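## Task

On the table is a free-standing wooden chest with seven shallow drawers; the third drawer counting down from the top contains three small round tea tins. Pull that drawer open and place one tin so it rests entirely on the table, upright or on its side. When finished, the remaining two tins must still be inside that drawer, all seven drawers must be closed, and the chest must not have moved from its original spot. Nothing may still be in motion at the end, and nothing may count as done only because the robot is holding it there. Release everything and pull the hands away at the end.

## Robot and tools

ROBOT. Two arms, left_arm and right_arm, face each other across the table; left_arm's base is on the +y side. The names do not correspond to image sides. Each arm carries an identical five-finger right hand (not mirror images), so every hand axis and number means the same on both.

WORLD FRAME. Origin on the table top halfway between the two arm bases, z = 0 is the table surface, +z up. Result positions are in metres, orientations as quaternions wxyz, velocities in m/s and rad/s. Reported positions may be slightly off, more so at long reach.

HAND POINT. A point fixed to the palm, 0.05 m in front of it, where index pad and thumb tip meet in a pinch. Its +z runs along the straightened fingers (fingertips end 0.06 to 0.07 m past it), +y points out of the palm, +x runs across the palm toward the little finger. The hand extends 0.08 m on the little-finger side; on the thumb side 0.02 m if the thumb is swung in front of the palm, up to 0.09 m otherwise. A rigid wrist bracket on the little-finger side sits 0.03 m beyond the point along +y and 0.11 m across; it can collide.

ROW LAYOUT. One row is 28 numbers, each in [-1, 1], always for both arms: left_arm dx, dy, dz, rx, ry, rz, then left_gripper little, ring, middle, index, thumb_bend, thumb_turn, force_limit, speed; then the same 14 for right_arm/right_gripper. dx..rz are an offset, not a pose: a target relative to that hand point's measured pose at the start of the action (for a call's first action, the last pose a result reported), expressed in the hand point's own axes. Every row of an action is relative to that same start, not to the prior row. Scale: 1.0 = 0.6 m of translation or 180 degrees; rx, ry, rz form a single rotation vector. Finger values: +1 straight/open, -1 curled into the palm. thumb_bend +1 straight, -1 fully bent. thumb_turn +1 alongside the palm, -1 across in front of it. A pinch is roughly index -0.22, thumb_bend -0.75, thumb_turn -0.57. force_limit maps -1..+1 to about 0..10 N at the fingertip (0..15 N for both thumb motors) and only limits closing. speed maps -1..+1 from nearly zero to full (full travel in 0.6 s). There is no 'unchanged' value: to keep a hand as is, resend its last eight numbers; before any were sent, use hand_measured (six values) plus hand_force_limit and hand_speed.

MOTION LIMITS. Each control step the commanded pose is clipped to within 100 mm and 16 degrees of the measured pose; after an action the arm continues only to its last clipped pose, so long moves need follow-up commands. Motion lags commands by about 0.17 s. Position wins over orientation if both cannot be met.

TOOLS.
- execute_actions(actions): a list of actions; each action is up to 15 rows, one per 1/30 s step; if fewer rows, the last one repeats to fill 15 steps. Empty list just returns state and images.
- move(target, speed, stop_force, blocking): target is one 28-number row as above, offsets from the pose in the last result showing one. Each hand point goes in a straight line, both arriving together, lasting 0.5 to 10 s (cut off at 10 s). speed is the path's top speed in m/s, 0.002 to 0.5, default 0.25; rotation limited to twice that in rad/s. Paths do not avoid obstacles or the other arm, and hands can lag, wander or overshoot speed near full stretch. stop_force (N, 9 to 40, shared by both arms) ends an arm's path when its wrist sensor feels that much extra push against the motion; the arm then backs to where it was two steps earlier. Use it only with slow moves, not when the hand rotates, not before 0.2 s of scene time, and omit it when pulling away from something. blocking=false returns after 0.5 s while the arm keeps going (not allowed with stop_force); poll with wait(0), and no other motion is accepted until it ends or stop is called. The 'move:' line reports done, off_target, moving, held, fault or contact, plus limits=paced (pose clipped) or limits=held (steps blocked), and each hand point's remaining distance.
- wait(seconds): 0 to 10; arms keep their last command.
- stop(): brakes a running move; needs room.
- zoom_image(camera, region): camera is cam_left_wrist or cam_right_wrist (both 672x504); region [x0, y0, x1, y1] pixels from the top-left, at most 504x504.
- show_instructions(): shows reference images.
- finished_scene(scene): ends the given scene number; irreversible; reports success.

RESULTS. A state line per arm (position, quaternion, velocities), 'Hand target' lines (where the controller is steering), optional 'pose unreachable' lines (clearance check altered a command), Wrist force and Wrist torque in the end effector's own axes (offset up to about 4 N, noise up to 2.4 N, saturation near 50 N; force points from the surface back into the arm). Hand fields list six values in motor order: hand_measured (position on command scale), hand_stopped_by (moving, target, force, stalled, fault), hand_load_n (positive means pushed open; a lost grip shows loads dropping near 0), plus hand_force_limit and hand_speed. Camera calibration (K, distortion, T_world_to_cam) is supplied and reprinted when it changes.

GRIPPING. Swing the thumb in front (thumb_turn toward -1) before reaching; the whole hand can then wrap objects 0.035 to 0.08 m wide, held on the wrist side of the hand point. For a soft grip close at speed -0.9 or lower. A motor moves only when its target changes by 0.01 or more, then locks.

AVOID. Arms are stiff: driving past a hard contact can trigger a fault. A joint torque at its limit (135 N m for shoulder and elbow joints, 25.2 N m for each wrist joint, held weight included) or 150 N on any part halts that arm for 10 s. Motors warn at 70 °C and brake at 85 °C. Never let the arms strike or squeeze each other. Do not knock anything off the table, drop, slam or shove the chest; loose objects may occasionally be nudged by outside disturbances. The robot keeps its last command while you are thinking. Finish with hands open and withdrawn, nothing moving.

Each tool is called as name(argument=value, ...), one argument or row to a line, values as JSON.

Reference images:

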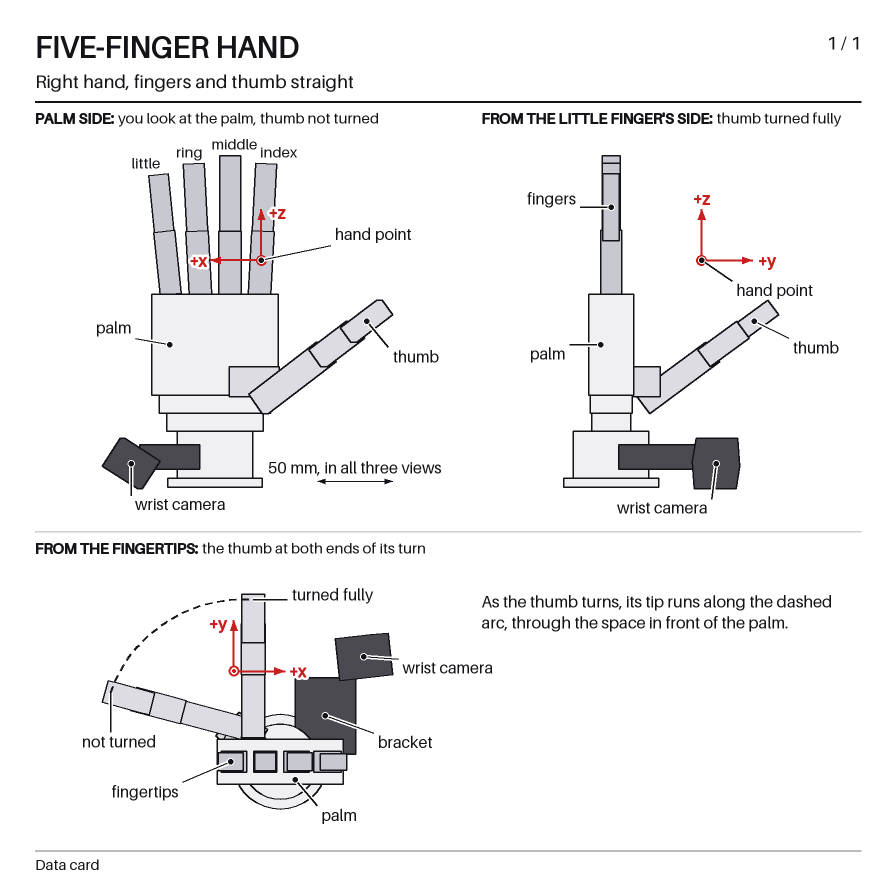

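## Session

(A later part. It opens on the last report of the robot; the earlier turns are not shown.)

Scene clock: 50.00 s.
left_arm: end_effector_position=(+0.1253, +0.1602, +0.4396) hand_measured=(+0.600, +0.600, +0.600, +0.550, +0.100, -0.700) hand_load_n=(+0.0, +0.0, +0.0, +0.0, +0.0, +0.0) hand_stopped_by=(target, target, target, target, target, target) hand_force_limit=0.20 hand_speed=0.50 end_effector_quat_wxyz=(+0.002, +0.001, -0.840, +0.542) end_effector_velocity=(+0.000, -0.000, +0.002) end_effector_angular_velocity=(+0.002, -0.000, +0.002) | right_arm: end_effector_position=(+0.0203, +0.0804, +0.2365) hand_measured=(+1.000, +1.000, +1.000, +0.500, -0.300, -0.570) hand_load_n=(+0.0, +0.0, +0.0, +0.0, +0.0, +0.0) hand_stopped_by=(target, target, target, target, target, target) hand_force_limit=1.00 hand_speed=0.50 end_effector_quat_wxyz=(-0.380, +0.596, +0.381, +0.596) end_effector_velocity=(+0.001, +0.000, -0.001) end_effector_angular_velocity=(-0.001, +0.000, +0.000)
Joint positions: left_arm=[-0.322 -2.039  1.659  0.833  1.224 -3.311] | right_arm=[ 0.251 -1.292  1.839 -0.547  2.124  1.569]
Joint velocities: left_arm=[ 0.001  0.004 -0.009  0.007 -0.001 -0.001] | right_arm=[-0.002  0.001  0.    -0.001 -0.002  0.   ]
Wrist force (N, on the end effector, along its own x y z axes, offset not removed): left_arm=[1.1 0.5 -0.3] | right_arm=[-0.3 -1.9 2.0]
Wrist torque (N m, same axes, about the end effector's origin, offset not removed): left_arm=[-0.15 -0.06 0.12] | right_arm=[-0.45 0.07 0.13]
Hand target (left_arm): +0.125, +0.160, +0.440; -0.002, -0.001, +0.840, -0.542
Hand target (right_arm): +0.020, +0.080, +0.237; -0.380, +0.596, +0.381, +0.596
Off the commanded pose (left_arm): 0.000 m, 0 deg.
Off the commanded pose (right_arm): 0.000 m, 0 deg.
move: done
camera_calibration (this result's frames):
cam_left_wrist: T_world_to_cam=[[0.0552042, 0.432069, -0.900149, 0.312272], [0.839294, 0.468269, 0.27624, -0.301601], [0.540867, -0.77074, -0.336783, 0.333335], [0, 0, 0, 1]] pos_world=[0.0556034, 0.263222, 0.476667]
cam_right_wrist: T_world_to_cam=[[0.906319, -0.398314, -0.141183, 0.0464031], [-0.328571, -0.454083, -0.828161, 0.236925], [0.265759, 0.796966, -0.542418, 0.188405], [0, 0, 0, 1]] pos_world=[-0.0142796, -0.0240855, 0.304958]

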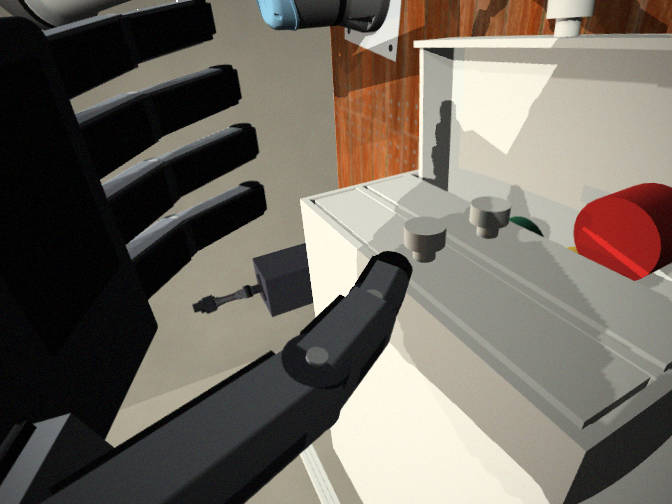

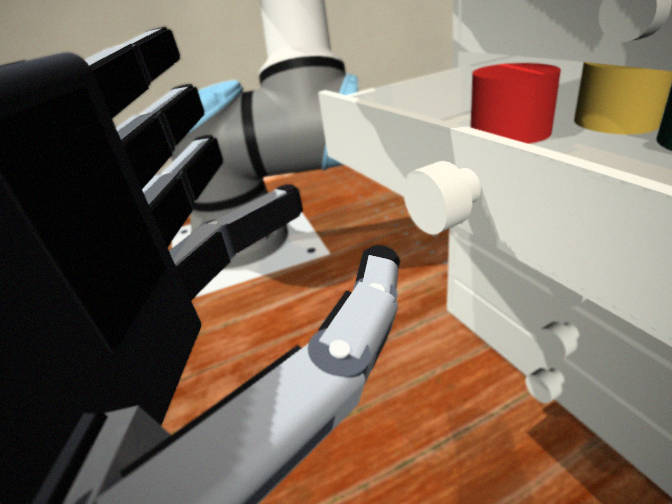

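move(
  target=[0,0,0,0,0,0,0.6,0.6,0.6,0.55,0.1,-0.7,0.2,0.5,0,0.08,0.047,0,0,0,1,1,1,0.5,-0.3,-0.57,1,0.5],
  speed=0.025,
  stop_force=9,
)

execute_actions(
  actions=[
    [[0,0,0,0,0,0,0.6,0.6,0.6,0.55,0.1,-0.7,0.2,0.5,0,0,0,0,0,0,1,1,1,-0.5,-0.7,-0.57,0.4,-0.5]],
    [[0,0,0,0,0,0,0.6,0.6,0.6,0.55,0.1,-0.7,0.2,0.5,0,0,0,0,0,0,1,1,1,-0.5,-0.7,-0.57,0.4,-0.5]],
    [[0,0,0,0,0,0,0.6,0.6,0.6,0.55,0.1,-0.7,0.2,0.5,0,0,0,0,0,0,1,1,1,-0.5,-0.7,-0.57,0.4,-0.5]],
  ],
)

Scene clock: 52.87 s.
left_arm: end_effector_position=(+0.1253, +0.1602, +0.4396) hand_measured=(+0.600, +0.600, +0.600, +0.550, +0.100, -0.700) hand_load_n=(+0.0, +0.0, +0.0, +0.0, +0.0, +0.0) hand_stopped_by=(target, target, target, target, target, target) hand_force_limit=0.20 hand_speed=0.50 end_effector_quat_wxyz=(+0.002, +0.001, -0.840, +0.542) end_effector_velocity=(+0.000, +0.000, +0.000) end_effector_angular_velocity=(-0.001, -0.000, +0.001) | right_arm: end_effector_position=(+0.0755, +0.0857, +0.2367) hand_measured=(+1.000, +1.000, +1.000, +0.500, -0.300, -0.570) hand_load_n=(+0.0, +0.0, +0.0, +0.0, -0.5, +0.5) hand_stopped_by=(target, target, target, target, target, target) hand_force_limit=1.00 hand_speed=0.50 end_effector_quat_wxyz=(-0.380, +0.596, +0.381, +0.596) end_effector_velocity=(+0.003, +0.000, +0.000) end_effector_angular_velocity=(+0.000, -0.000, -0.000)
Joint positions: left_arm=[-0.322 -2.039  1.659  0.833  1.224 -3.311] | right_arm=[ 0.127 -1.322  1.879 -0.557  1.999  1.569]
Joint velocities: left_arm=[-0.    -0.001  0.001 -0.    -0.001  0.   ] | right_arm=[-0.006 -0.001  0.001 -0.    -0.005 -0.   ]
Wrist force (N, on the end effector, along its own x y z axes, offset not removed): left_arm=[-0.5 0.1 -0.3] | right_arm=[-1.0 -2.8 2.0]
Wrist torque (N m, same axes, about the end effector's origin, offset not removed): left_arm=[-0.14 0.17 0.08] | right_arm=[-0.49 0.15 0.18]
Hand target (left_arm): +0.125, +0.160, +0.440; -0.002, -0.001, +0.840, -0.542
Hand target (right_arm): +0.076, +0.086, +0.237; -0.380, +0.596, +0.381, +0.596
Off the commanded pose (left_arm): 0.000 m, 0 deg.
Off the commanded pose (right_arm): 0.000 m, 0 deg.
move: done
camera_calibration (this result's frames):
cam_left_wrist: T_world_to_cam=[[0.0552041, 0.43207, -0.900149, 0.312272], [0.839294, 0.468269, 0.276241, -0.301602], [0.540867, -0.770739, -0.336784, 0.333336], [0, 0, 0, 1]] pos_world=[0.0556035, 0.263222, 0.476668]
cam_right_wrist: T_world_to_cam=[[0.906363, -0.398338, -0.14083, -0.00153269], [-0.328255, -0.454059, -0.828299, 0.257634], [0.265998, 0.796967, -0.542299, 0.169562], [0, 0, 0, 1]] pos_world=[0.0408557, -0.0187649, 0.305136]

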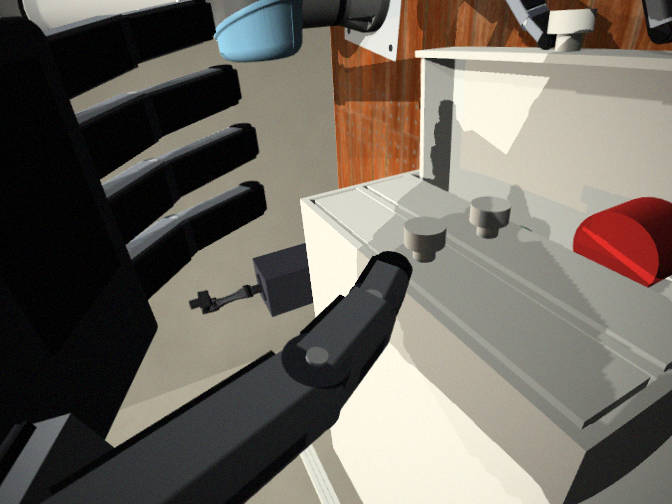

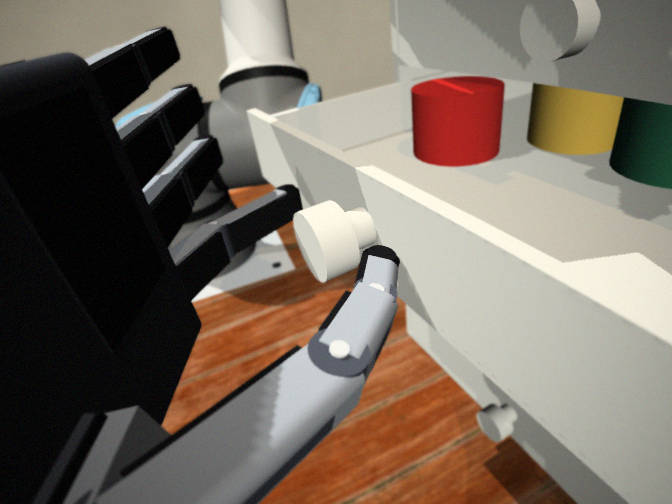

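Scene clock: 54.37 s.
left_arm: end_effector_position=(+0.1253, +0.1602, +0.4396) hand_measured=(+0.600, +0.600, +0.600, +0.550, +0.100, -0.700) hand_load_n=(+0.0, +0.0, +0.0, +0.0, +0.0, +0.0) hand_stopped_by=(target, target, target, target, target, target) hand_force_limit=0.20 hand_speed=0.50 end_effector_quat_wxyz=(+0.002, +0.001, -0.840, +0.542) end_effector_velocity=(+0.001, +0.000, +0.000) end_effector_angular_velocity=(-0.001, -0.000, +0.002) | right_arm: end_effector_position=(+0.0756, +0.0857, +0.2367) hand_measured=(+1.000, +1.000, +1.000, +0.064, -0.594, -0.570) hand_load_n=(+0.0, +0.0, +0.0, +12.0, +11.0, +0.5) hand_stopped_by=(target, target, target, force, force, target) hand_force_limit=0.40 hand_speed=-0.50 end_effector_quat_wxyz=(-0.380, +0.596, +0.381, +0.597) end_effector_velocity=(+0.000, -0.000, +0.000) end_effector_angular_velocity=(+0.000, -0.000, -0.001)
Joint positions: left_arm=[-0.322 -2.039  1.659  0.833  1.224 -3.311] | right_arm=[ 0.127 -1.322  1.879 -0.557  1.999  1.569]
Joint velocities: left_arm=[ 0.    -0.001  0.     0.    -0.002 -0.   ] | right_arm=[-0.    -0.     0.    -0.     0.001 -0.   ]
Wrist force (N, on the end effector, along its own x y z axes, offset not removed): left_arm=[-0.3 -1.9 0.3] | right_arm=[-1.9 -1.9 2.7]
Wrist torque (N m, same axes, about the end effector's origin, offset not removed): left_arm=[-0.43 0.07 0.05] | right_arm=[-0.24 -0.13 0.16]
Hand target (left_arm): +0.125, +0.160, +0.440; -0.002, -0.001, +0.840, -0.542
Hand target (right_arm): +0.076, +0.086, +0.237; -0.380, +0.596, +0.381, +0.597
Off the commanded pose (left_arm): 0.000 m, 0 deg.
Off the commanded pose (right_arm): 0.000 m, 0 deg.
camera_calibration (this result's frames):
cam_left_wrist: T_world_to_cam=[[0.0552044, 0.43207, -0.900149, 0.312272], [0.839294, 0.468269, 0.276241, -0.301602], [0.540867, -0.77074, -0.336783, 0.333335], [0, 0, 0, 1]] pos_world=[0.0556034, 0.263222, 0.476668]
cam_right_wrist: T_world_to_cam=[[0.906299, -0.398484, -0.140828, -0.00161574], [-0.328326, -0.454004, -0.828301, 0.257657], [0.266128, 0.796926, -0.542296, 0.169549], [0, 0, 0, 1]] pos_world=[0.0409381, -0.0187844, 0.305136]

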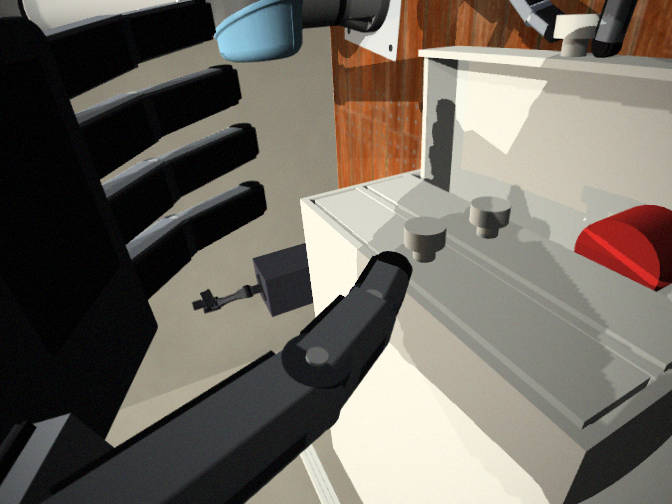

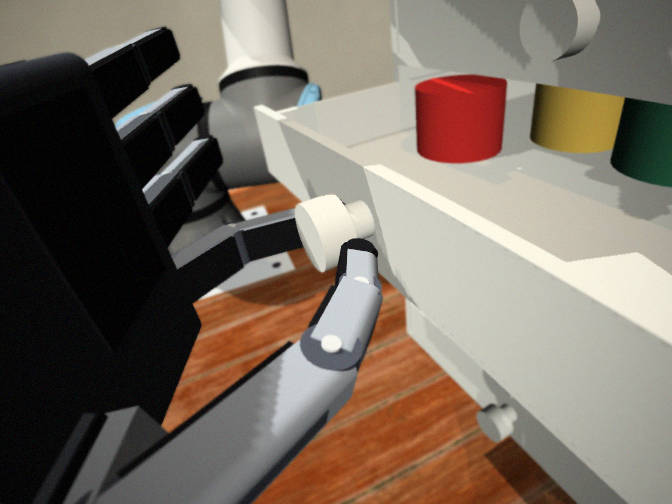

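move(
  target=[0,0,0,0,0,0,0.6,0.6,0.6,0.55,0.1,-0.7,0.2,0.5,0,-0.103,-0.057,0,0,0,1,1,1,-0.5,-0.7,-0.57,0.4,-0.5],
  speed=0.02,
  stop_force=14,
)

Scene clock: 58.30 s.
left_arm: end_effector_position=(+0.1253, +0.1602, +0.4396) hand_measured=(+0.600, +0.600, +0.600, +0.550, +0.100, -0.700) hand_load_n=(+0.0, +0.0, +0.0, +0.0, +0.0, +0.0) hand_stopped_by=(target, target, target, target, target, target) hand_force_limit=0.20 hand_speed=0.50 end_effector_quat_wxyz=(+0.002, +0.001, -0.840, +0.542) end_effector_velocity=(-0.000, -0.000, +0.000) end_effector_angular_velocity=(-0.001, +0.001, -0.001) | right_arm: end_effector_position=(+0.0054, +0.0807, +0.2365) hand_measured=(+1.000, +1.000, +1.000, +0.064, -0.594, -0.570) hand_load_n=(+0.0, +0.0, +0.0, +12.0, +11.5, +0.5) hand_stopped_by=(target, target, target, force, force, target) hand_force_limit=0.40 hand_speed=-0.50 end_effector_quat_wxyz=(-0.380, +0.596, +0.381, +0.596) end_effector_velocity=(-0.003, +0.000, +0.001) end_effector_angular_velocity=(+0.001, +0.000, +0.001)
Joint positions: left_arm=[-0.322 -2.039  1.659  0.833  1.224 -3.311] | right_arm=[ 0.284 -1.278  1.82  -0.542  2.157  1.569]
Joint velocities: left_arm=[ 0.    -0.    -0.001 -0.     0.002 -0.   ] | right_arm=[ 0.005  0.002 -0.004  0.001  0.005 -0.   ]
Wrist force (N, on the end effector, along its own x y z axes, offset not removed): left_arm=[0.2 1.2 -0.9] | right_arm=[-0.6 -1.9 3.9]
Wrist torque (N m, same axes, about the end effector's origin, offset not removed): left_arm=[0.04 0.12 0.18] | right_arm=[-0.52 -0.08 0.15]
Hand target (left_arm): +0.125, +0.160, +0.440; -0.002, -0.001, +0.840, -0.542
Hand target (right_arm): +0.005, +0.081, +0.236; -0.380, +0.596, +0.381, +0.596
Off the commanded pose (left_arm): 0.000 m, 0 deg.
Off the commanded pose (right_arm): 0.000 m, 0 deg.
move: done
camera_calibration (this result's frames):
cam_left_wrist: T_world_to_cam=[[0.0552045, 0.43207, -0.900149, 0.312272], [0.839294, 0.468269, 0.276241, -0.301602], [0.540867, -0.770739, -0.336783, 0.333335], [0, 0, 0, 1]] pos_world=[0.0556035, 0.263222, 0.476668]
cam_right_wrist: T_world_to_cam=[[0.906243, -0.398457, -0.141268, 0.0601048], [-0.328723, -0.45404, -0.828123, 0.232115], [0.26583, 0.796919, -0.542453, 0.192079], [0, 0, 0, 1]] pos_world=[-0.0292285, -0.0237328, 0.304904]

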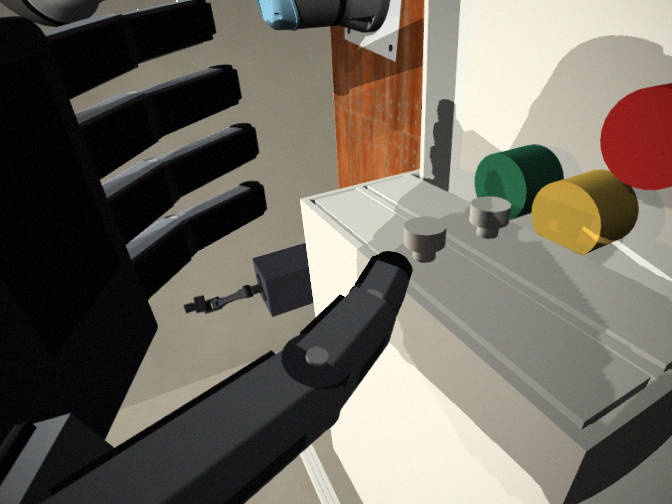

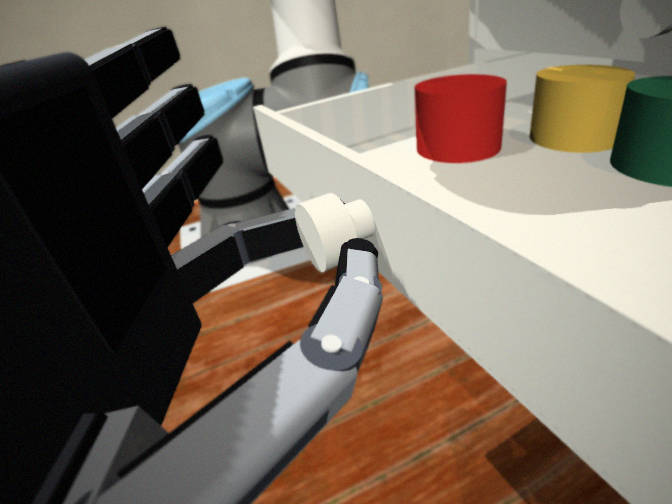

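move(
  target=[0.025,0.18,0.09,0,0,0,0.6,0.6,0.6,0.55,0.1,-0.7,0.2,0.5,0,0,0,0,0,0,1,1,1,-0.5,-0.7,-0.57,0.4,-0.5],
  speed=0.1,
)

Scene clock: 60.27 s.
left_arm: end_effector_position=(+0.1099, +0.1557, +0.3193) hand_measured=(+0.600, +0.600, +0.600, +0.550, +0.100, -0.700) hand_load_n=(+0.0, +0.0, +0.0, +0.0, +0.0, +0.0) hand_stopped_by=(target, target, target, target, target, target) hand_force_limit=0.20 hand_speed=0.50 end_effector_quat_wxyz=(+0.003, +0.001, -0.840, +0.542) end_effector_velocity=(-0.000, -0.000, -0.003) end_effector_angular_velocity=(-0.001, -0.001, +0.002) | right_arm: end_effector_position=(+0.0054, +0.0807, +0.2365) hand_measured=(+1.000, +1.000, +1.000, +0.064, -0.594, -0.570) hand_load_n=(+0.0, +0.0, +0.0, +12.0, +11.5, +0.5) hand_stopped_by=(target, target, target, force, force, target) hand_force_limit=0.40 hand_speed=-0.50 end_effector_quat_wxyz=(-0.380, +0.596, +0.381, +0.596) end_effector_velocity=(+0.000, +0.000, +0.001) end_effector_angular_velocity=(+0.001, +0.000, -0.001)
Joint positions: left_arm=[-0.416 -2.11   2.011  0.57   1.14  -3.356] | right_arm=[ 0.284 -1.278  1.82  -0.542  2.157  1.569]
Joint velocities: left_arm=[-0.003 -0.001  0.008 -0.007 -0.005 -0.001] | right_arm=[-0.    -0.    -0.001 -0.     0.001  0.   ]
Wrist force (N, on the end effector, along its own x y z axes, offset not removed): left_arm=[0.0 0.5 0.6] | right_arm=[-0.2 -3.6 2.6]
Wrist torque (N m, same axes, about the end effector's origin, offset not removed): left_arm=[-0.19 0.06 0.19] | right_arm=[-0.46 -0.10 0.11]
Hand target (left_arm): +0.110, +0.156, +0.319; -0.002, -0.001, +0.840, -0.542
Hand target (right_arm): +0.005, +0.081, +0.236; -0.380, +0.596, +0.381, +0.596
Off the commanded pose (left_arm): 0.000 m, 0 deg.
Off the commanded pose (right_arm): 0.000 m, 0 deg.
move: done
camera_calibration (this result's frames):
cam_left_wrist: T_world_to_cam=[[0.0549681, 0.432272, -0.900066, 0.206737], [0.839416, 0.468137, 0.276095, -0.253254], [0.540703, -0.770706, -0.337123, 0.297783], [0, 0, 0, 1]] pos_world=[0.0402093, 0.258694, 0.356388]
cam_right_wrist: T_world_to_cam=[[0.906242, -0.398458, -0.141266, 0.0601043], [-0.328725, -0.454049, -0.828118, 0.232111], [0.265829, 0.796913, -0.542461, 0.192082], [0, 0, 0, 1]] pos_world=[-0.0292292, -0.0237337, 0.304903]

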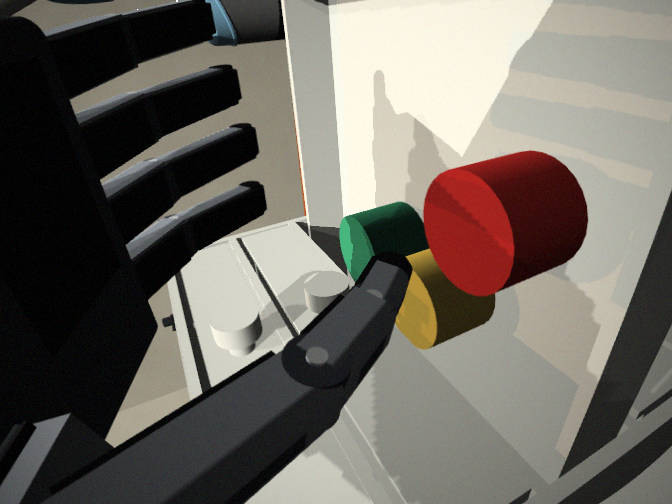

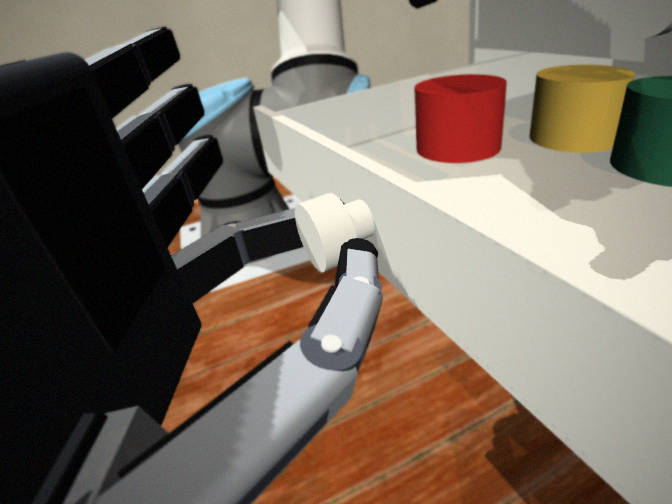

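move(
  target=[-0.008,0.098,0.042,0,0,0,0.8,0.8,0.8,0.35,0.7,-0.7,0.2,0.5,0,0,0,0,0,0,1,1,1,-0.5,-0.7,-0.57,0.4,-0.5],
  speed=0.03,
  stop_force=9,
)

Scene clock: 63.17 s.
left_arm: end_effector_position=(+0.1144, +0.1571, +0.2556) hand_measured=(+0.800, +0.800, +0.800, +0.350, +0.700, -0.700) hand_load_n=(+0.0, +0.0, +0.0, +0.0, +0.0, +0.0) hand_stopped_by=(target, target, target, target, target, target) hand_force_limit=0.20 hand_speed=0.50 end_effector_quat_wxyz=(+0.002, +0.001, -0.840, +0.542) end_effector_velocity=(+0.000, +0.000, -0.002) end_effector_angular_velocity=(-0.001, +0.001, -0.001) | right_arm: end_effector_position=(+0.0054, +0.0807, +0.2365) hand_measured=(+1.000, +1.000, +1.000, +0.064, -0.594, -0.570) hand_load_n=(+0.0, +0.0, +0.0, +12.0, +11.5, +0.5) hand_stopped_by=(target, target, target, force, force, target) hand_force_limit=0.40 hand_speed=-0.50 end_effector_quat_wxyz=(-0.380, +0.596, +0.381, +0.596) end_effector_velocity=(+0.000, +0.000, +0.000) end_effector_angular_velocity=(+0.002, +0.001, -0.001)
Joint positions: left_arm=[-0.389 -2.114  2.174  0.405  1.164 -3.343] | right_arm=[ 0.284 -1.278  1.82  -0.542  2.157  1.569]
Joint velocities: left_arm=[ 0.002 -0.     0.006 -0.008  0.003  0.001] | right_arm=[-0.     0.    -0.    -0.001  0.001  0.   ]
Wrist force (N, on the end effector, along its own x y z axes, offset not removed): left_arm=[-0.6 -0.2 0.2] | right_arm=[1.4 -2.9 2.0]
Wrist torque (N m, same axes, about the end effector's origin, offset not removed): left_arm=[-0.24 0.19 -0.03] | right_arm=[-0.26 -0.29 0.24]
Hand target (left_arm): +0.114, +0.157, +0.255; -0.002, -0.001, +0.840, -0.542
Hand target (right_arm): +0.005, +0.081, +0.236; -0.380, +0.596, +0.381, +0.596
Off the commanded pose (left_arm): 0.000 m, 0 deg.
Off the commanded pose (right_arm): 0.000 m, 0 deg.
move: done
camera_calibration (this result's frames):
cam_left_wrist: T_world_to_cam=[[0.0550284, 0.432287, -0.900056, 0.148613], [0.839376, 0.468163, 0.276172, -0.240133], [0.540758, -0.770682, -0.337089, 0.274881], [0, 0, 0, 1]] pos_world=[0.0447394, 0.260024, 0.292737]
cam_right_wrist: T_world_to_cam=[[0.906241, -0.398459, -0.141274, 0.060105], [-0.328728, -0.454036, -0.828124, 0.232115], [0.26583, 0.79692, -0.542451, 0.192078], [0, 0, 0, 1]] pos_world=[-0.0292268, -0.0237326, 0.304904]

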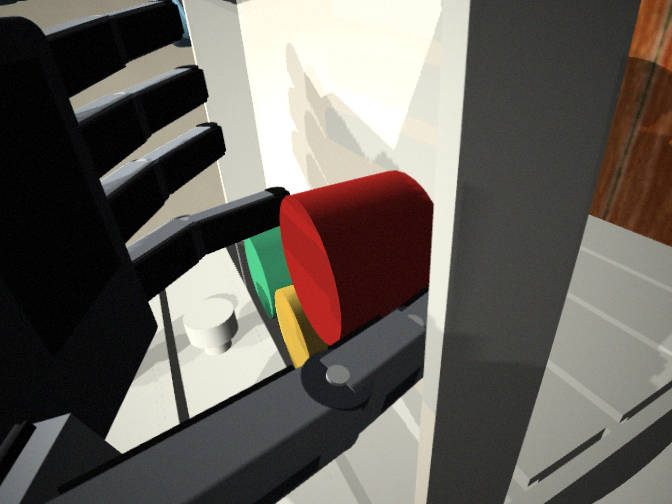

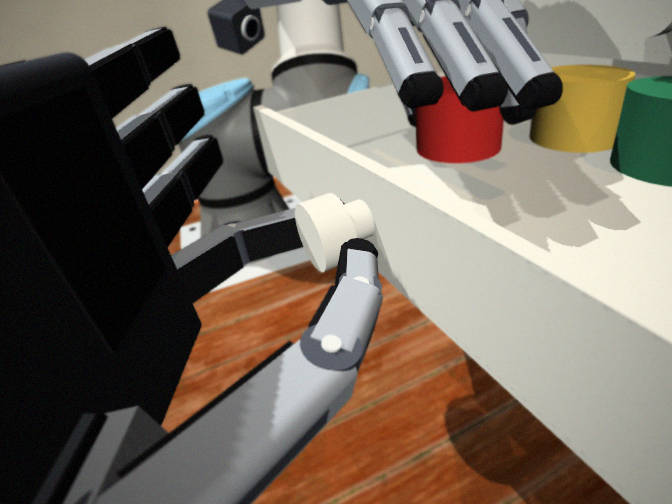

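move(
  target=[-0.006,0.018,0.008,0,0,0,0.8,0.8,0.8,0.35,0.7,-0.7,0.2,0.5,0,0,0,0,0,0,1,1,1,-0.5,-0.7,-0.57,0.4,-0.5],
  speed=0.015,
  stop_force=9,
)

execute_actions(
  actions=[
    [[0,0,0,0,0,0,0.8,0.8,0.8,-0.3,-0.5,-0.7,0.4,-0.5,0,0,0,0,0,0,1,1,1,-0.5,-0.7,-0.57,0.4,-0.5]],
    [[0,0,0,0,0,0,0.8,0.8,0.8,-0.3,-0.5,-0.7,0.4,-0.5,0,0,0,0,0,0,1,1,1,-0.5,-0.7,-0.57,0.4,-0.5]],
    [[0,0,0,0,0,0,0.8,0.8,0.8,-0.3,-0.5,-0.7,0.4,-0.5,0,0,0,0,0,0,1,1,1,-0.5,-0.7,-0.57,0.4,-0.5]],
    [[0,0,0,0,0,0,0.8,0.8,0.8,-0.3,-0.5,-0.7,0.4,-0.5,0,0,0,0,0,0,1,1,1,-0.5,-0.7,-0.57,0.4,-0.5]],
  ],
)

Scene clock: 64.37 s.
left_arm: end_effector_position=(+0.1168, +0.1571, +0.2477) hand_measured=(+0.800, +0.800, +0.800, +0.350, +0.698, -0.700) hand_load_n=(+0.0, +0.0, +0.0, +0.0, -3.0, -3.5) hand_stopped_by=(target, target, target, target, target, target) hand_force_limit=0.20 hand_speed=0.50 end_effector_quat_wxyz=(+0.002, +0.001, -0.840, +0.542) end_effector_velocity=(-0.001, +0.001, +0.005) end_effector_angular_velocity=(+0.002, +0.000, +0.002) | right_arm: end_effector_position=(+0.0054, +0.0807, +0.2364) hand_measured=(+1.000, +1.000, +1.000, +0.064, -0.594, -0.570) hand_load_n=(+0.0, +0.0, +0.0, +12.0, +11.5, +1.5) hand_stopped_by=(target, target, target, force, force, target) hand_force_limit=0.40 hand_speed=-0.50 end_effector_quat_wxyz=(-0.380, +0.596, +0.381, +0.596) end_effector_velocity=(+0.000, +0.000, +0.000) end_effector_angular_velocity=(+0.001, +0.000, +0.000)
Joint positions: left_arm=[-0.373 -2.11   2.192  0.38   1.178 -3.335] | right_arm=[ 0.284 -1.278  1.82  -0.542  2.157  1.569]
Joint velocities: left_arm=[-0.011 -0.004 -0.011  0.019 -0.012 -0.007] | right_arm=[-0. -0. -0. -0. -0.  0.]
Wrist force (N, on the end effector, along its own x y z axes, offset not removed): left_arm=[3.2 -16.9 -10.0] | right_arm=[-8.4 -1.9 3.9]
Wrist torque (N m, same axes, about the end effector's origin, offset not removed): left_arm=[-0.98 -0.02 -0.05] | right_arm=[-0.33 -0.24 0.14]
Hand target (left_arm): +0.117, +0.157, +0.248; -0.002, -0.001, +0.840, -0.542
Hand target (right_arm): +0.005, +0.081, +0.236; -0.380, +0.596, +0.381, +0.596
Off the commanded pose (left_arm): 0.004 m, 0 deg.
Off the commanded pose (right_arm): 0.000 m, 0 deg.
move: contact (left_arm)
camera_calibration (this result's frames):
cam_left_wrist: T_world_to_cam=[[0.0552293, 0.43235, -0.900013, 0.141295], [0.839282, 0.46819, 0.276413, -0.240003], [0.540884, -0.770631, -0.337006, 0.270944], [0, 0, 0, 1]] pos_world=[0.0470775, 0.260076, 0.284817]
cam_right_wrist: T_world_to_cam=[[0.906242, -0.398469, -0.141238, 0.0600804], [-0.32872, -0.454092, -0.828096, 0.232075], [0.265836, 0.796883, -0.542502, 0.192091], [0, 0, 0, 1]] pos_world=[-0.0292242, -0.0237503, 0.304876]

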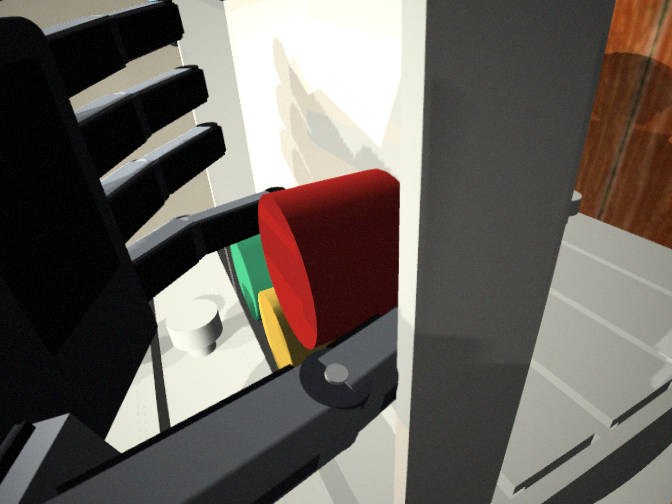

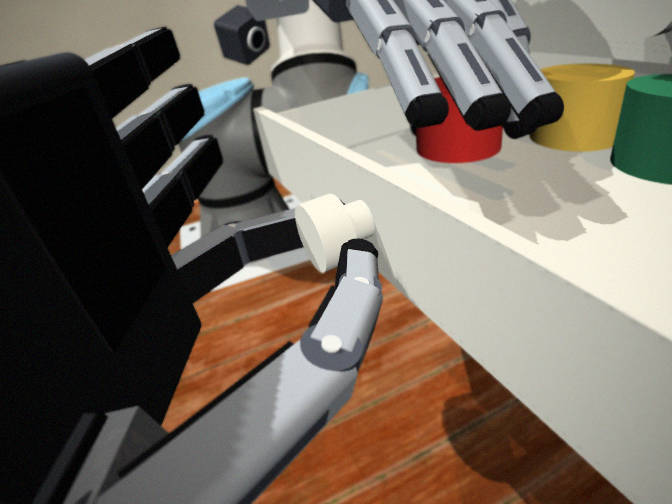

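Scene clock: 66.37 s.
left_arm: end_effector_position=(+0.1168, +0.1571, +0.2477) hand_measured=(+0.800, +0.800, +0.800, +0.078, +0.492, -0.700) hand_load_n=(+0.0, +0.0, +0.0, +10.0, +10.5, +0.0) hand_stopped_by=(target, target, target, force, force, target) hand_force_limit=0.40 hand_speed=-0.50 end_effector_quat_wxyz=(+0.002, +0.001, -0.840, +0.542) end_effector_velocity=(-0.000, +0.000, +0.000) end_effector_angular_velocity=(-0.001, +0.001, -0.000) | right_arm: end_effector_position=(+0.0054, +0.0807, +0.2364) hand_measured=(+1.000, +1.000, +1.000, +0.064, -0.594, -0.570) hand_load_n=(+0.0, +0.0, +0.0, +11.5, +11.5, +0.5) hand_stopped_by=(target, target, target, force, force, target) hand_force_limit=0.40 hand_speed=-0.50 end_effector_quat_wxyz=(-0.380, +0.596, +0.381, +0.596) end_effector_velocity=(-0.000, -0.000, +0.000) end_effector_angular_velocity=(+0.000, -0.000, +0.001)
Joint positions: left_arm=[-0.373 -2.11   2.192  0.38   1.178 -3.335] | right_arm=[ 0.284 -1.278  1.82  -0.542  2.157  1.569]
Joint velocities: left_arm=[ 0.    -0.001 -0.     0.     0.001  0.   ] | right_arm=[ 0.    -0.     0.    -0.001 -0.    -0.   ]
Wrist force (N, on the end effector, along its own x y z axes, offset not removed): left_arm=[-0.3 -2.5 -3.3] | right_arm=[-1.5 -0.9 1.5]
Wrist torque (N m, same axes, about the end effector's origin, offset not removed): left_arm=[-0.35 0.14 0.11] | right_arm=[-0.19 0.00 0.19]
Hand target (left_arm): +0.117, +0.157, +0.248; -0.002, -0.001, +0.840, -0.542
Hand target (right_arm): +0.005, +0.081, +0.236; -0.380, +0.596, +0.381, +0.596
Off the commanded pose (left_arm): 0.000 m, 0 deg.
Off the commanded pose (right_arm): 0.000 m, 0 deg.
camera_calibration (this result's frames):
cam_left_wrist: T_world_to_cam=[[0.0552122, 0.432328, -0.900025, 0.14131], [0.839292, 0.468189, 0.276382, -0.240002], [0.540869, -0.770644, -0.336999, 0.270959], [0, 0, 0, 1]] pos_world=[0.047076, 0.260087, 0.284828]
cam_right_wrist: T_world_to_cam=[[0.906242, -0.398469, -0.141238, 0.0600804], [-0.32872, -0.454092, -0.828096, 0.232076], [0.265836, 0.796884, -0.542502, 0.192091], [0, 0, 0, 1]] pos_world=[-0.0292241, -0.0237503, 0.304876]

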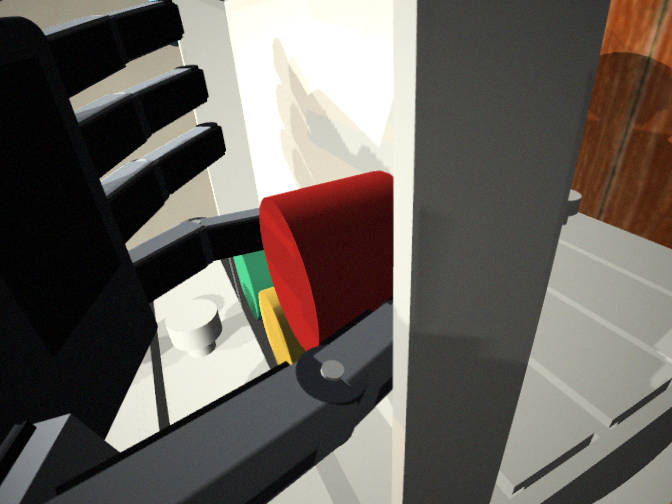

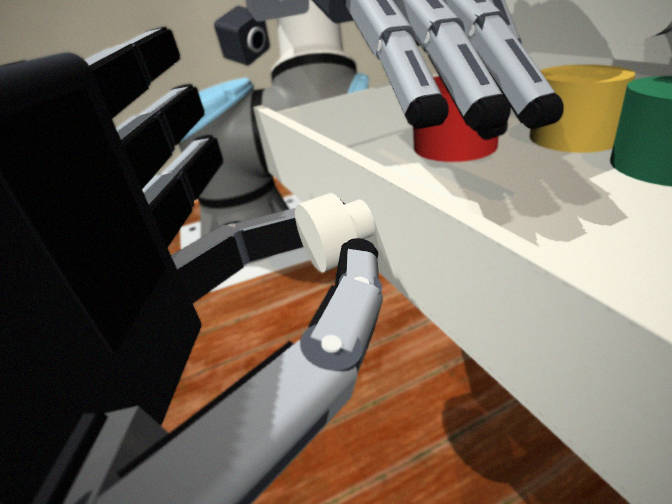

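Gripped. Lift.

move(
  target=[0,-0.12,-0.056,0,0,0,0.8,0.8,0.8,-0.3,-0.5,-0.7,0.4,-0.5,0,0,0,0,0,0,1,1,1,-0.5,-0.7,-0.57,0.4,-0.5],
  speed=0.05,
)

Scene clock: 68.47 s.
left_arm: end_effector_position=(+0.1171, +0.1580, +0.3269) hand_measured=(+0.800, +0.800, +0.800, +0.078, +0.492, -0.700) hand_load_n=(+0.0, +0.0, +0.0, +10.0, +10.5, -1.0) hand_stopped_by=(target, target, target, force, force, target) hand_force_limit=0.40 hand_speed=-0.50 end_effector_quat_wxyz=(+0.002, +0.001, -0.840, +0.542) end_effector_velocity=(+0.001, +0.001, +0.003) end_effector_angular_velocity=(-0.002, +0.000, +0.002) | right_arm: end_effector_position=(+0.0054, +0.0807, +0.2364) hand_measured=(+1.000, +1.000, +1.000, +0.064, -0.594, -0.570) hand_load_n=(+0.0, +0.0, +0.0, +11.5, +11.5, +0.5) hand_stopped_by=(target, target, target, force, force, target) hand_force_limit=0.40 hand_speed=-0.50 end_effector_quat_wxyz=(-0.380, +0.596, +0.381, +0.596) end_effector_velocity=(-0.000, -0.000, +0.000) end_effector_angular_velocity=(+0.000, +0.000, -0.000)
Joint positions: left_arm=[-0.374 -2.109  1.989  0.581  1.177 -3.335] | right_arm=[ 0.284 -1.278  1.82  -0.542  2.157  1.569]
Joint velocities: left_arm=[-0.    -0.002 -0.007  0.007 -0.002 -0.   ] | right_arm=[ 0.    -0.    -0.     0.001  0.001 -0.   ]
Wrist force (N, on the end effector, along its own x y z axes, offset not removed): left_arm=[0.9 -1.2 1.4] | right_arm=[-0.7 -2.4 2.2]
Wrist torque (N m, same axes, about the end effector's origin, offset not removed): left_arm=[-0.52 -0.17 0.19] | right_arm=[-0.47 0.07 0.08]
Hand target (left_arm): +0.117, +0.158, +0.327; -0.002, -0.001, +0.840, -0.542
Hand target (right_arm): +0.005, +0.081, +0.236; -0.380, +0.596, +0.381, +0.596
Off the commanded pose (left_arm): 0.000 m, 0 deg.
Off the commanded pose (right_arm): 0.000 m, 0 deg.
move: done
camera_calibration (this result's frames):
cam_left_wrist: T_world_to_cam=[[0.0552148, 0.432266, -0.900054, 0.212183], [0.839302, 0.468194, 0.276346, -0.262516], [0.540855, -0.770675, -0.336951, 0.298125], [0, 0, 0, 1]] pos_world=[0.0473715, 0.260946, 0.363975]
cam_right_wrist: T_world_to_cam=[[0.906242, -0.398469, -0.141238, 0.0600804], [-0.32872, -0.454092, -0.828097, 0.232076], [0.265836, 0.796884, -0.542502, 0.192091], [0, 0, 0, 1]] pos_world=[-0.0292242, -0.0237502, 0.304876]

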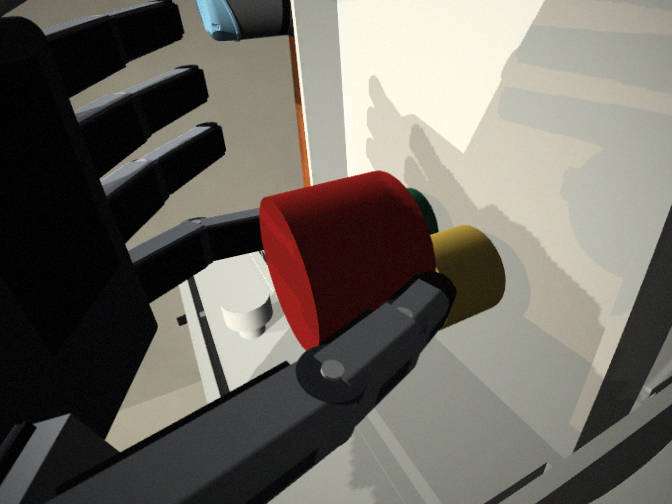

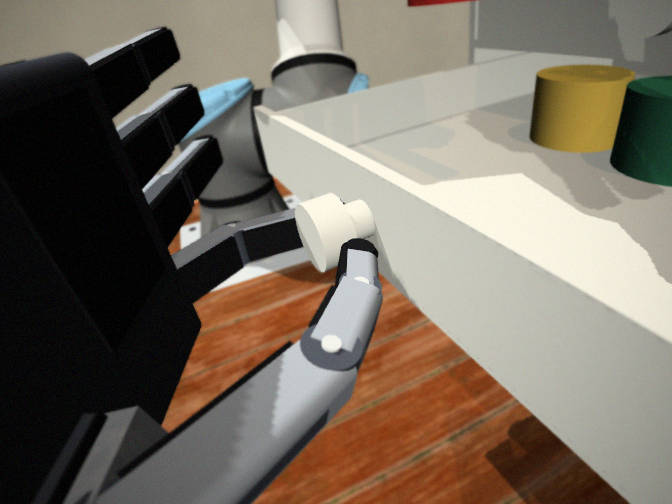

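move(
  target=[0,0.127,-0.272,0,0,0,0.8,0.8,0.8,-0.3,-0.5,-0.7,0.4,-0.5,0,0,0,0,0,0,1,1,1,-0.5,-0.7,-0.57,0.4,-0.5],
  speed=0.12,
)

move(
  target=[0,0.395,0.186,0,0,0,0.8,0.8,0.8,-0.3,-0.5,-0.7,0.4,-0.5,0,0.27,0.145,0,0,0,1,1,1,-0.5,-0.7,-0.57,0.4,-0.5],
  speed=0.06,
)

Scene clock: 75.40 s.
left_arm: end_effector_position=(+0.1191, +0.3380, +0.3250) hand_measured=(+0.800, +0.800, +0.800, +0.078, +0.492, -0.700) hand_load_n=(+0.0, +0.0, +0.0, +10.0, +10.5, -0.5) hand_stopped_by=(target, target, target, force, force, target) hand_force_limit=0.40 hand_speed=-0.50 end_effector_quat_wxyz=(+0.120, -0.039, -0.834, +0.537) end_effector_velocity=(-0.000, +0.001, +0.000) end_effector_angular_velocity=(-0.032, -0.006, -0.002) | right_arm: end_effector_position=(+0.0054, +0.0807, +0.2364) hand_measured=(+1.000, +1.000, +1.000, +0.064, -0.594, -0.570) hand_load_n=(+0.0, +0.0, +0.0, +11.5, +11.5, +0.5) hand_stopped_by=(target, target, target, force, force, target) hand_force_limit=0.40 hand_speed=-0.50 end_effector_quat_wxyz=(-0.380, +0.596, +0.381, +0.596) end_effector_velocity=(-0.000, +0.000, +0.000) end_effector_angular_velocity=(+0.001, +0.000, +0.001)
Joint positions: left_arm=[ 0.089 -2.456  2.084  0.792  1.838 -3.196] | right_arm=[ 0.284 -1.278  1.82  -0.542  2.157  1.569]
Joint velocities: left_arm=[ 0.108  0.013  0.014 -0.045  0.099  0.051] | right_arm=[-0.     0.    -0.001 -0.    -0.001  0.   ]
Wrist force (N, on the end effector, along its own x y z axes, offset not removed): left_arm=[3.1 -0.3 -0.1] | right_arm=[-1.4 -0.6 2.0]
Wrist torque (N m, same axes, about the end effector's origin, offset not removed): left_arm=[-0.16 -0.36 0.28] | right_arm=[-0.19 0.11 0.10]
Hand target (left_arm): +0.119, +0.338, +0.325; -0.119, +0.040, +0.833, -0.539
Hand target (right_arm): +0.005, +0.081, +0.236; -0.380, +0.596, +0.381, +0.596
Off the commanded pose (left_arm): 0.002 m, 14 deg.
Off the commanded pose (right_arm): 0.000 m, 0 deg.
move: off_target (left_arm); limits=paced
camera_calibration (this result's frames):
cam_left_wrist: T_world_to_cam=[[-0.00026687, 0.428447, -0.903567, 0.141577], [0.946053, 0.292875, 0.138594, -0.256706], [0.324012, -0.854785, -0.405412, 0.511639], [0, 0, 0, 1]] pos_world=[0.0771179, 0.451866, 0.370927]
cam_right_wrist: T_world_to_cam=[[0.906242, -0.398468, -0.141238, 0.0600806], [-0.32872, -0.454092, -0.828097, 0.232076], [0.265835, 0.796884, -0.542502, 0.192091], [0, 0, 0, 1]] pos_world=[-0.0292243, -0.0237502, 0.304876]

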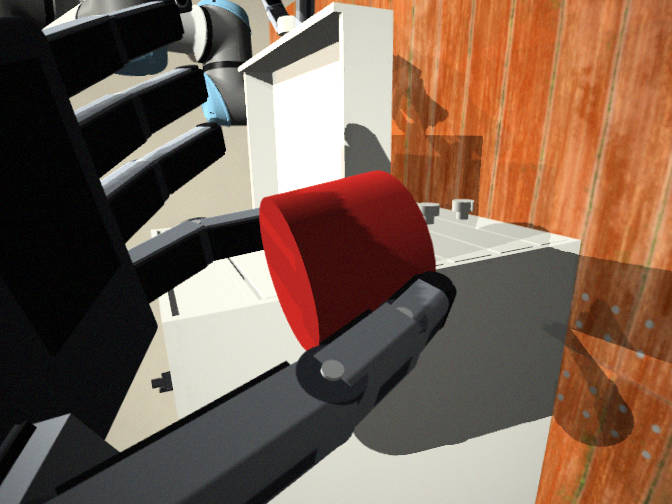

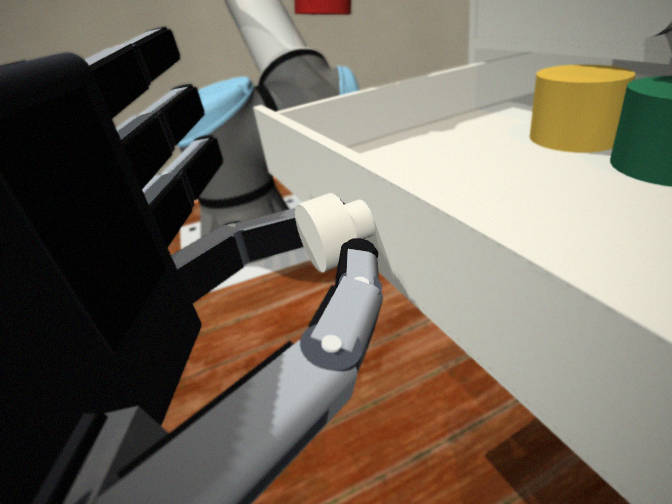

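Scene clock: 80.20 s.
left_arm: end_effector_position=(+0.0997, +0.3389, +0.1959) hand_measured=(+0.800, +0.800, +0.800, +0.078, +0.494, -0.700) hand_load_n=(+0.0, +0.0, +0.0, +10.0, +10.5, -0.5) hand_stopped_by=(target, target, target, force, force, target) hand_force_limit=0.40 hand_speed=-0.50 end_effector_quat_wxyz=(+0.155, -0.052, -0.829, +0.534) end_effector_velocity=(-0.000, +0.000, -0.000) end_effector_angular_velocity=(+0.001, +0.000, -0.001) | right_arm: end_effector_position=(+0.1887, +0.0913, +0.2372) hand_measured=(+1.000, +1.000, +1.000, +0.064, -0.594, -0.570) hand_load_n=(+0.0, +0.0, +0.0, +10.0, +9.0, +1.5) hand_stopped_by=(target, target, target, force, force, target) hand_force_limit=0.40 hand_speed=-0.50 end_effector_quat_wxyz=(-0.380, +0.595, +0.381, +0.597) end_effector_velocity=(+0.003, -0.000, -0.001) end_effector_angular_velocity=(-0.002, +0.000, -0.003)
Joint positions: left_arm=[ 0.1   -2.541  2.438  0.52   1.922 -3.21 ] | right_arm=[-0.132 -1.351  1.916 -0.565  1.74   1.568]
Joint velocities: left_arm=[0.    0.001 0.    0.    0.001 0.   ] | right_arm=[-0.006  0.002  0.     0.    -0.002 -0.   ]
Wrist force (N, on the end effector, along its own x y z axes, offset not removed): left_arm=[0.6 0.9 -0.8] | right_arm=[-2.6 -35.3 -27.4]
Wrist torque (N m, same axes, about the end effector's origin, offset not removed): left_arm=[0.01 -0.16 0.22] | right_arm=[0.17 0.03 0.16]
Hand target (left_arm): +0.100, +0.339, +0.196; -0.155, +0.052, +0.829, -0.534
Hand target (right_arm): +0.189, +0.091, +0.237; -0.380, +0.595, +0.381, +0.597
Off the commanded pose (left_arm): 0.131 m, 4 deg; position clipped at the last step of the last action.
Off the commanded pose (right_arm): 0.001 m, 0 deg.
move: held (left_arm); limits=paced,held; held on 73 of 144 steps (left_arm), including the last (left_arm)
pose unreachable (left arm): on one or more control steps of this call, first in action 0 (counted from 0), this arm could not follow its commanded pose, so it was not sent that pose on those steps. On the call's last step it was still not sent that pose. It may still have moved: this result reports where it is.
cause: the commanded pose would bring two parts of the arm too close to each other (joints 2 (shoulder lift) to 6 (wrist 3) lie between them).
camera_calibration (this result's frames):
cam_left_wrist: T_world_to_cam=[[-0.0168159, 0.42848, -0.903395, 0.0261982], [0.967393, 0.235343, 0.0936158, -0.194495], [0.25272, -0.872364, -0.418466, 0.481987], [0, 0, 0, 1]] pos_world=[0.0667857, 0.455015, 0.24357]
cam_right_wrist: T_world_to_cam=[[0.906474, -0.398366, -0.140035, -0.102062], [-0.32755, -0.45407, -0.828572, 0.297662], [0.266489, 0.796947, -0.542087, 0.135105], [0, 0, 0, 1]] pos_world=[0.154012, -0.0131706, 0.305581]

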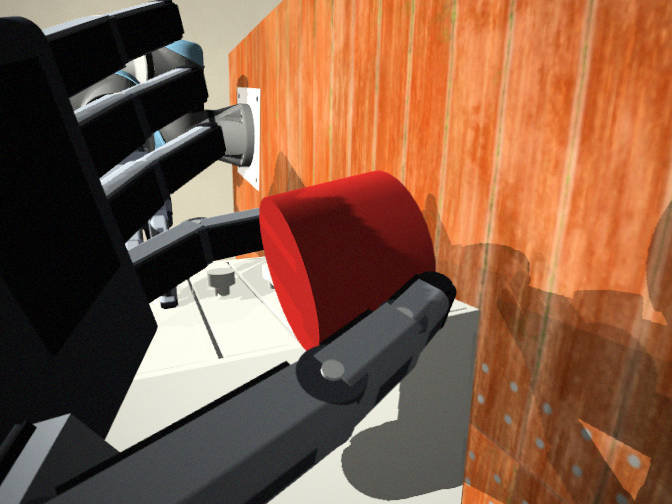

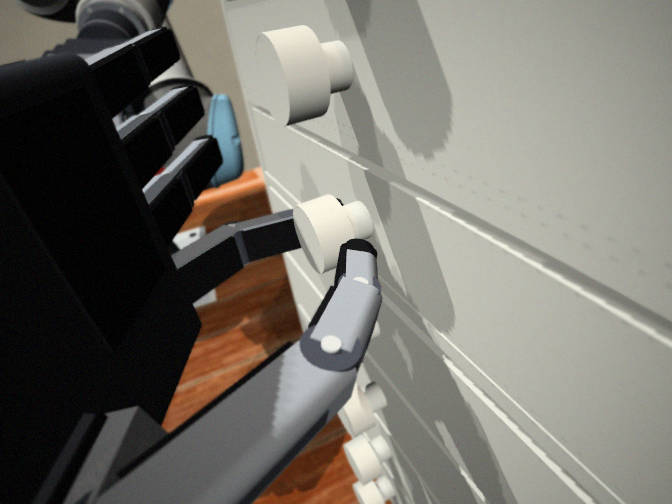

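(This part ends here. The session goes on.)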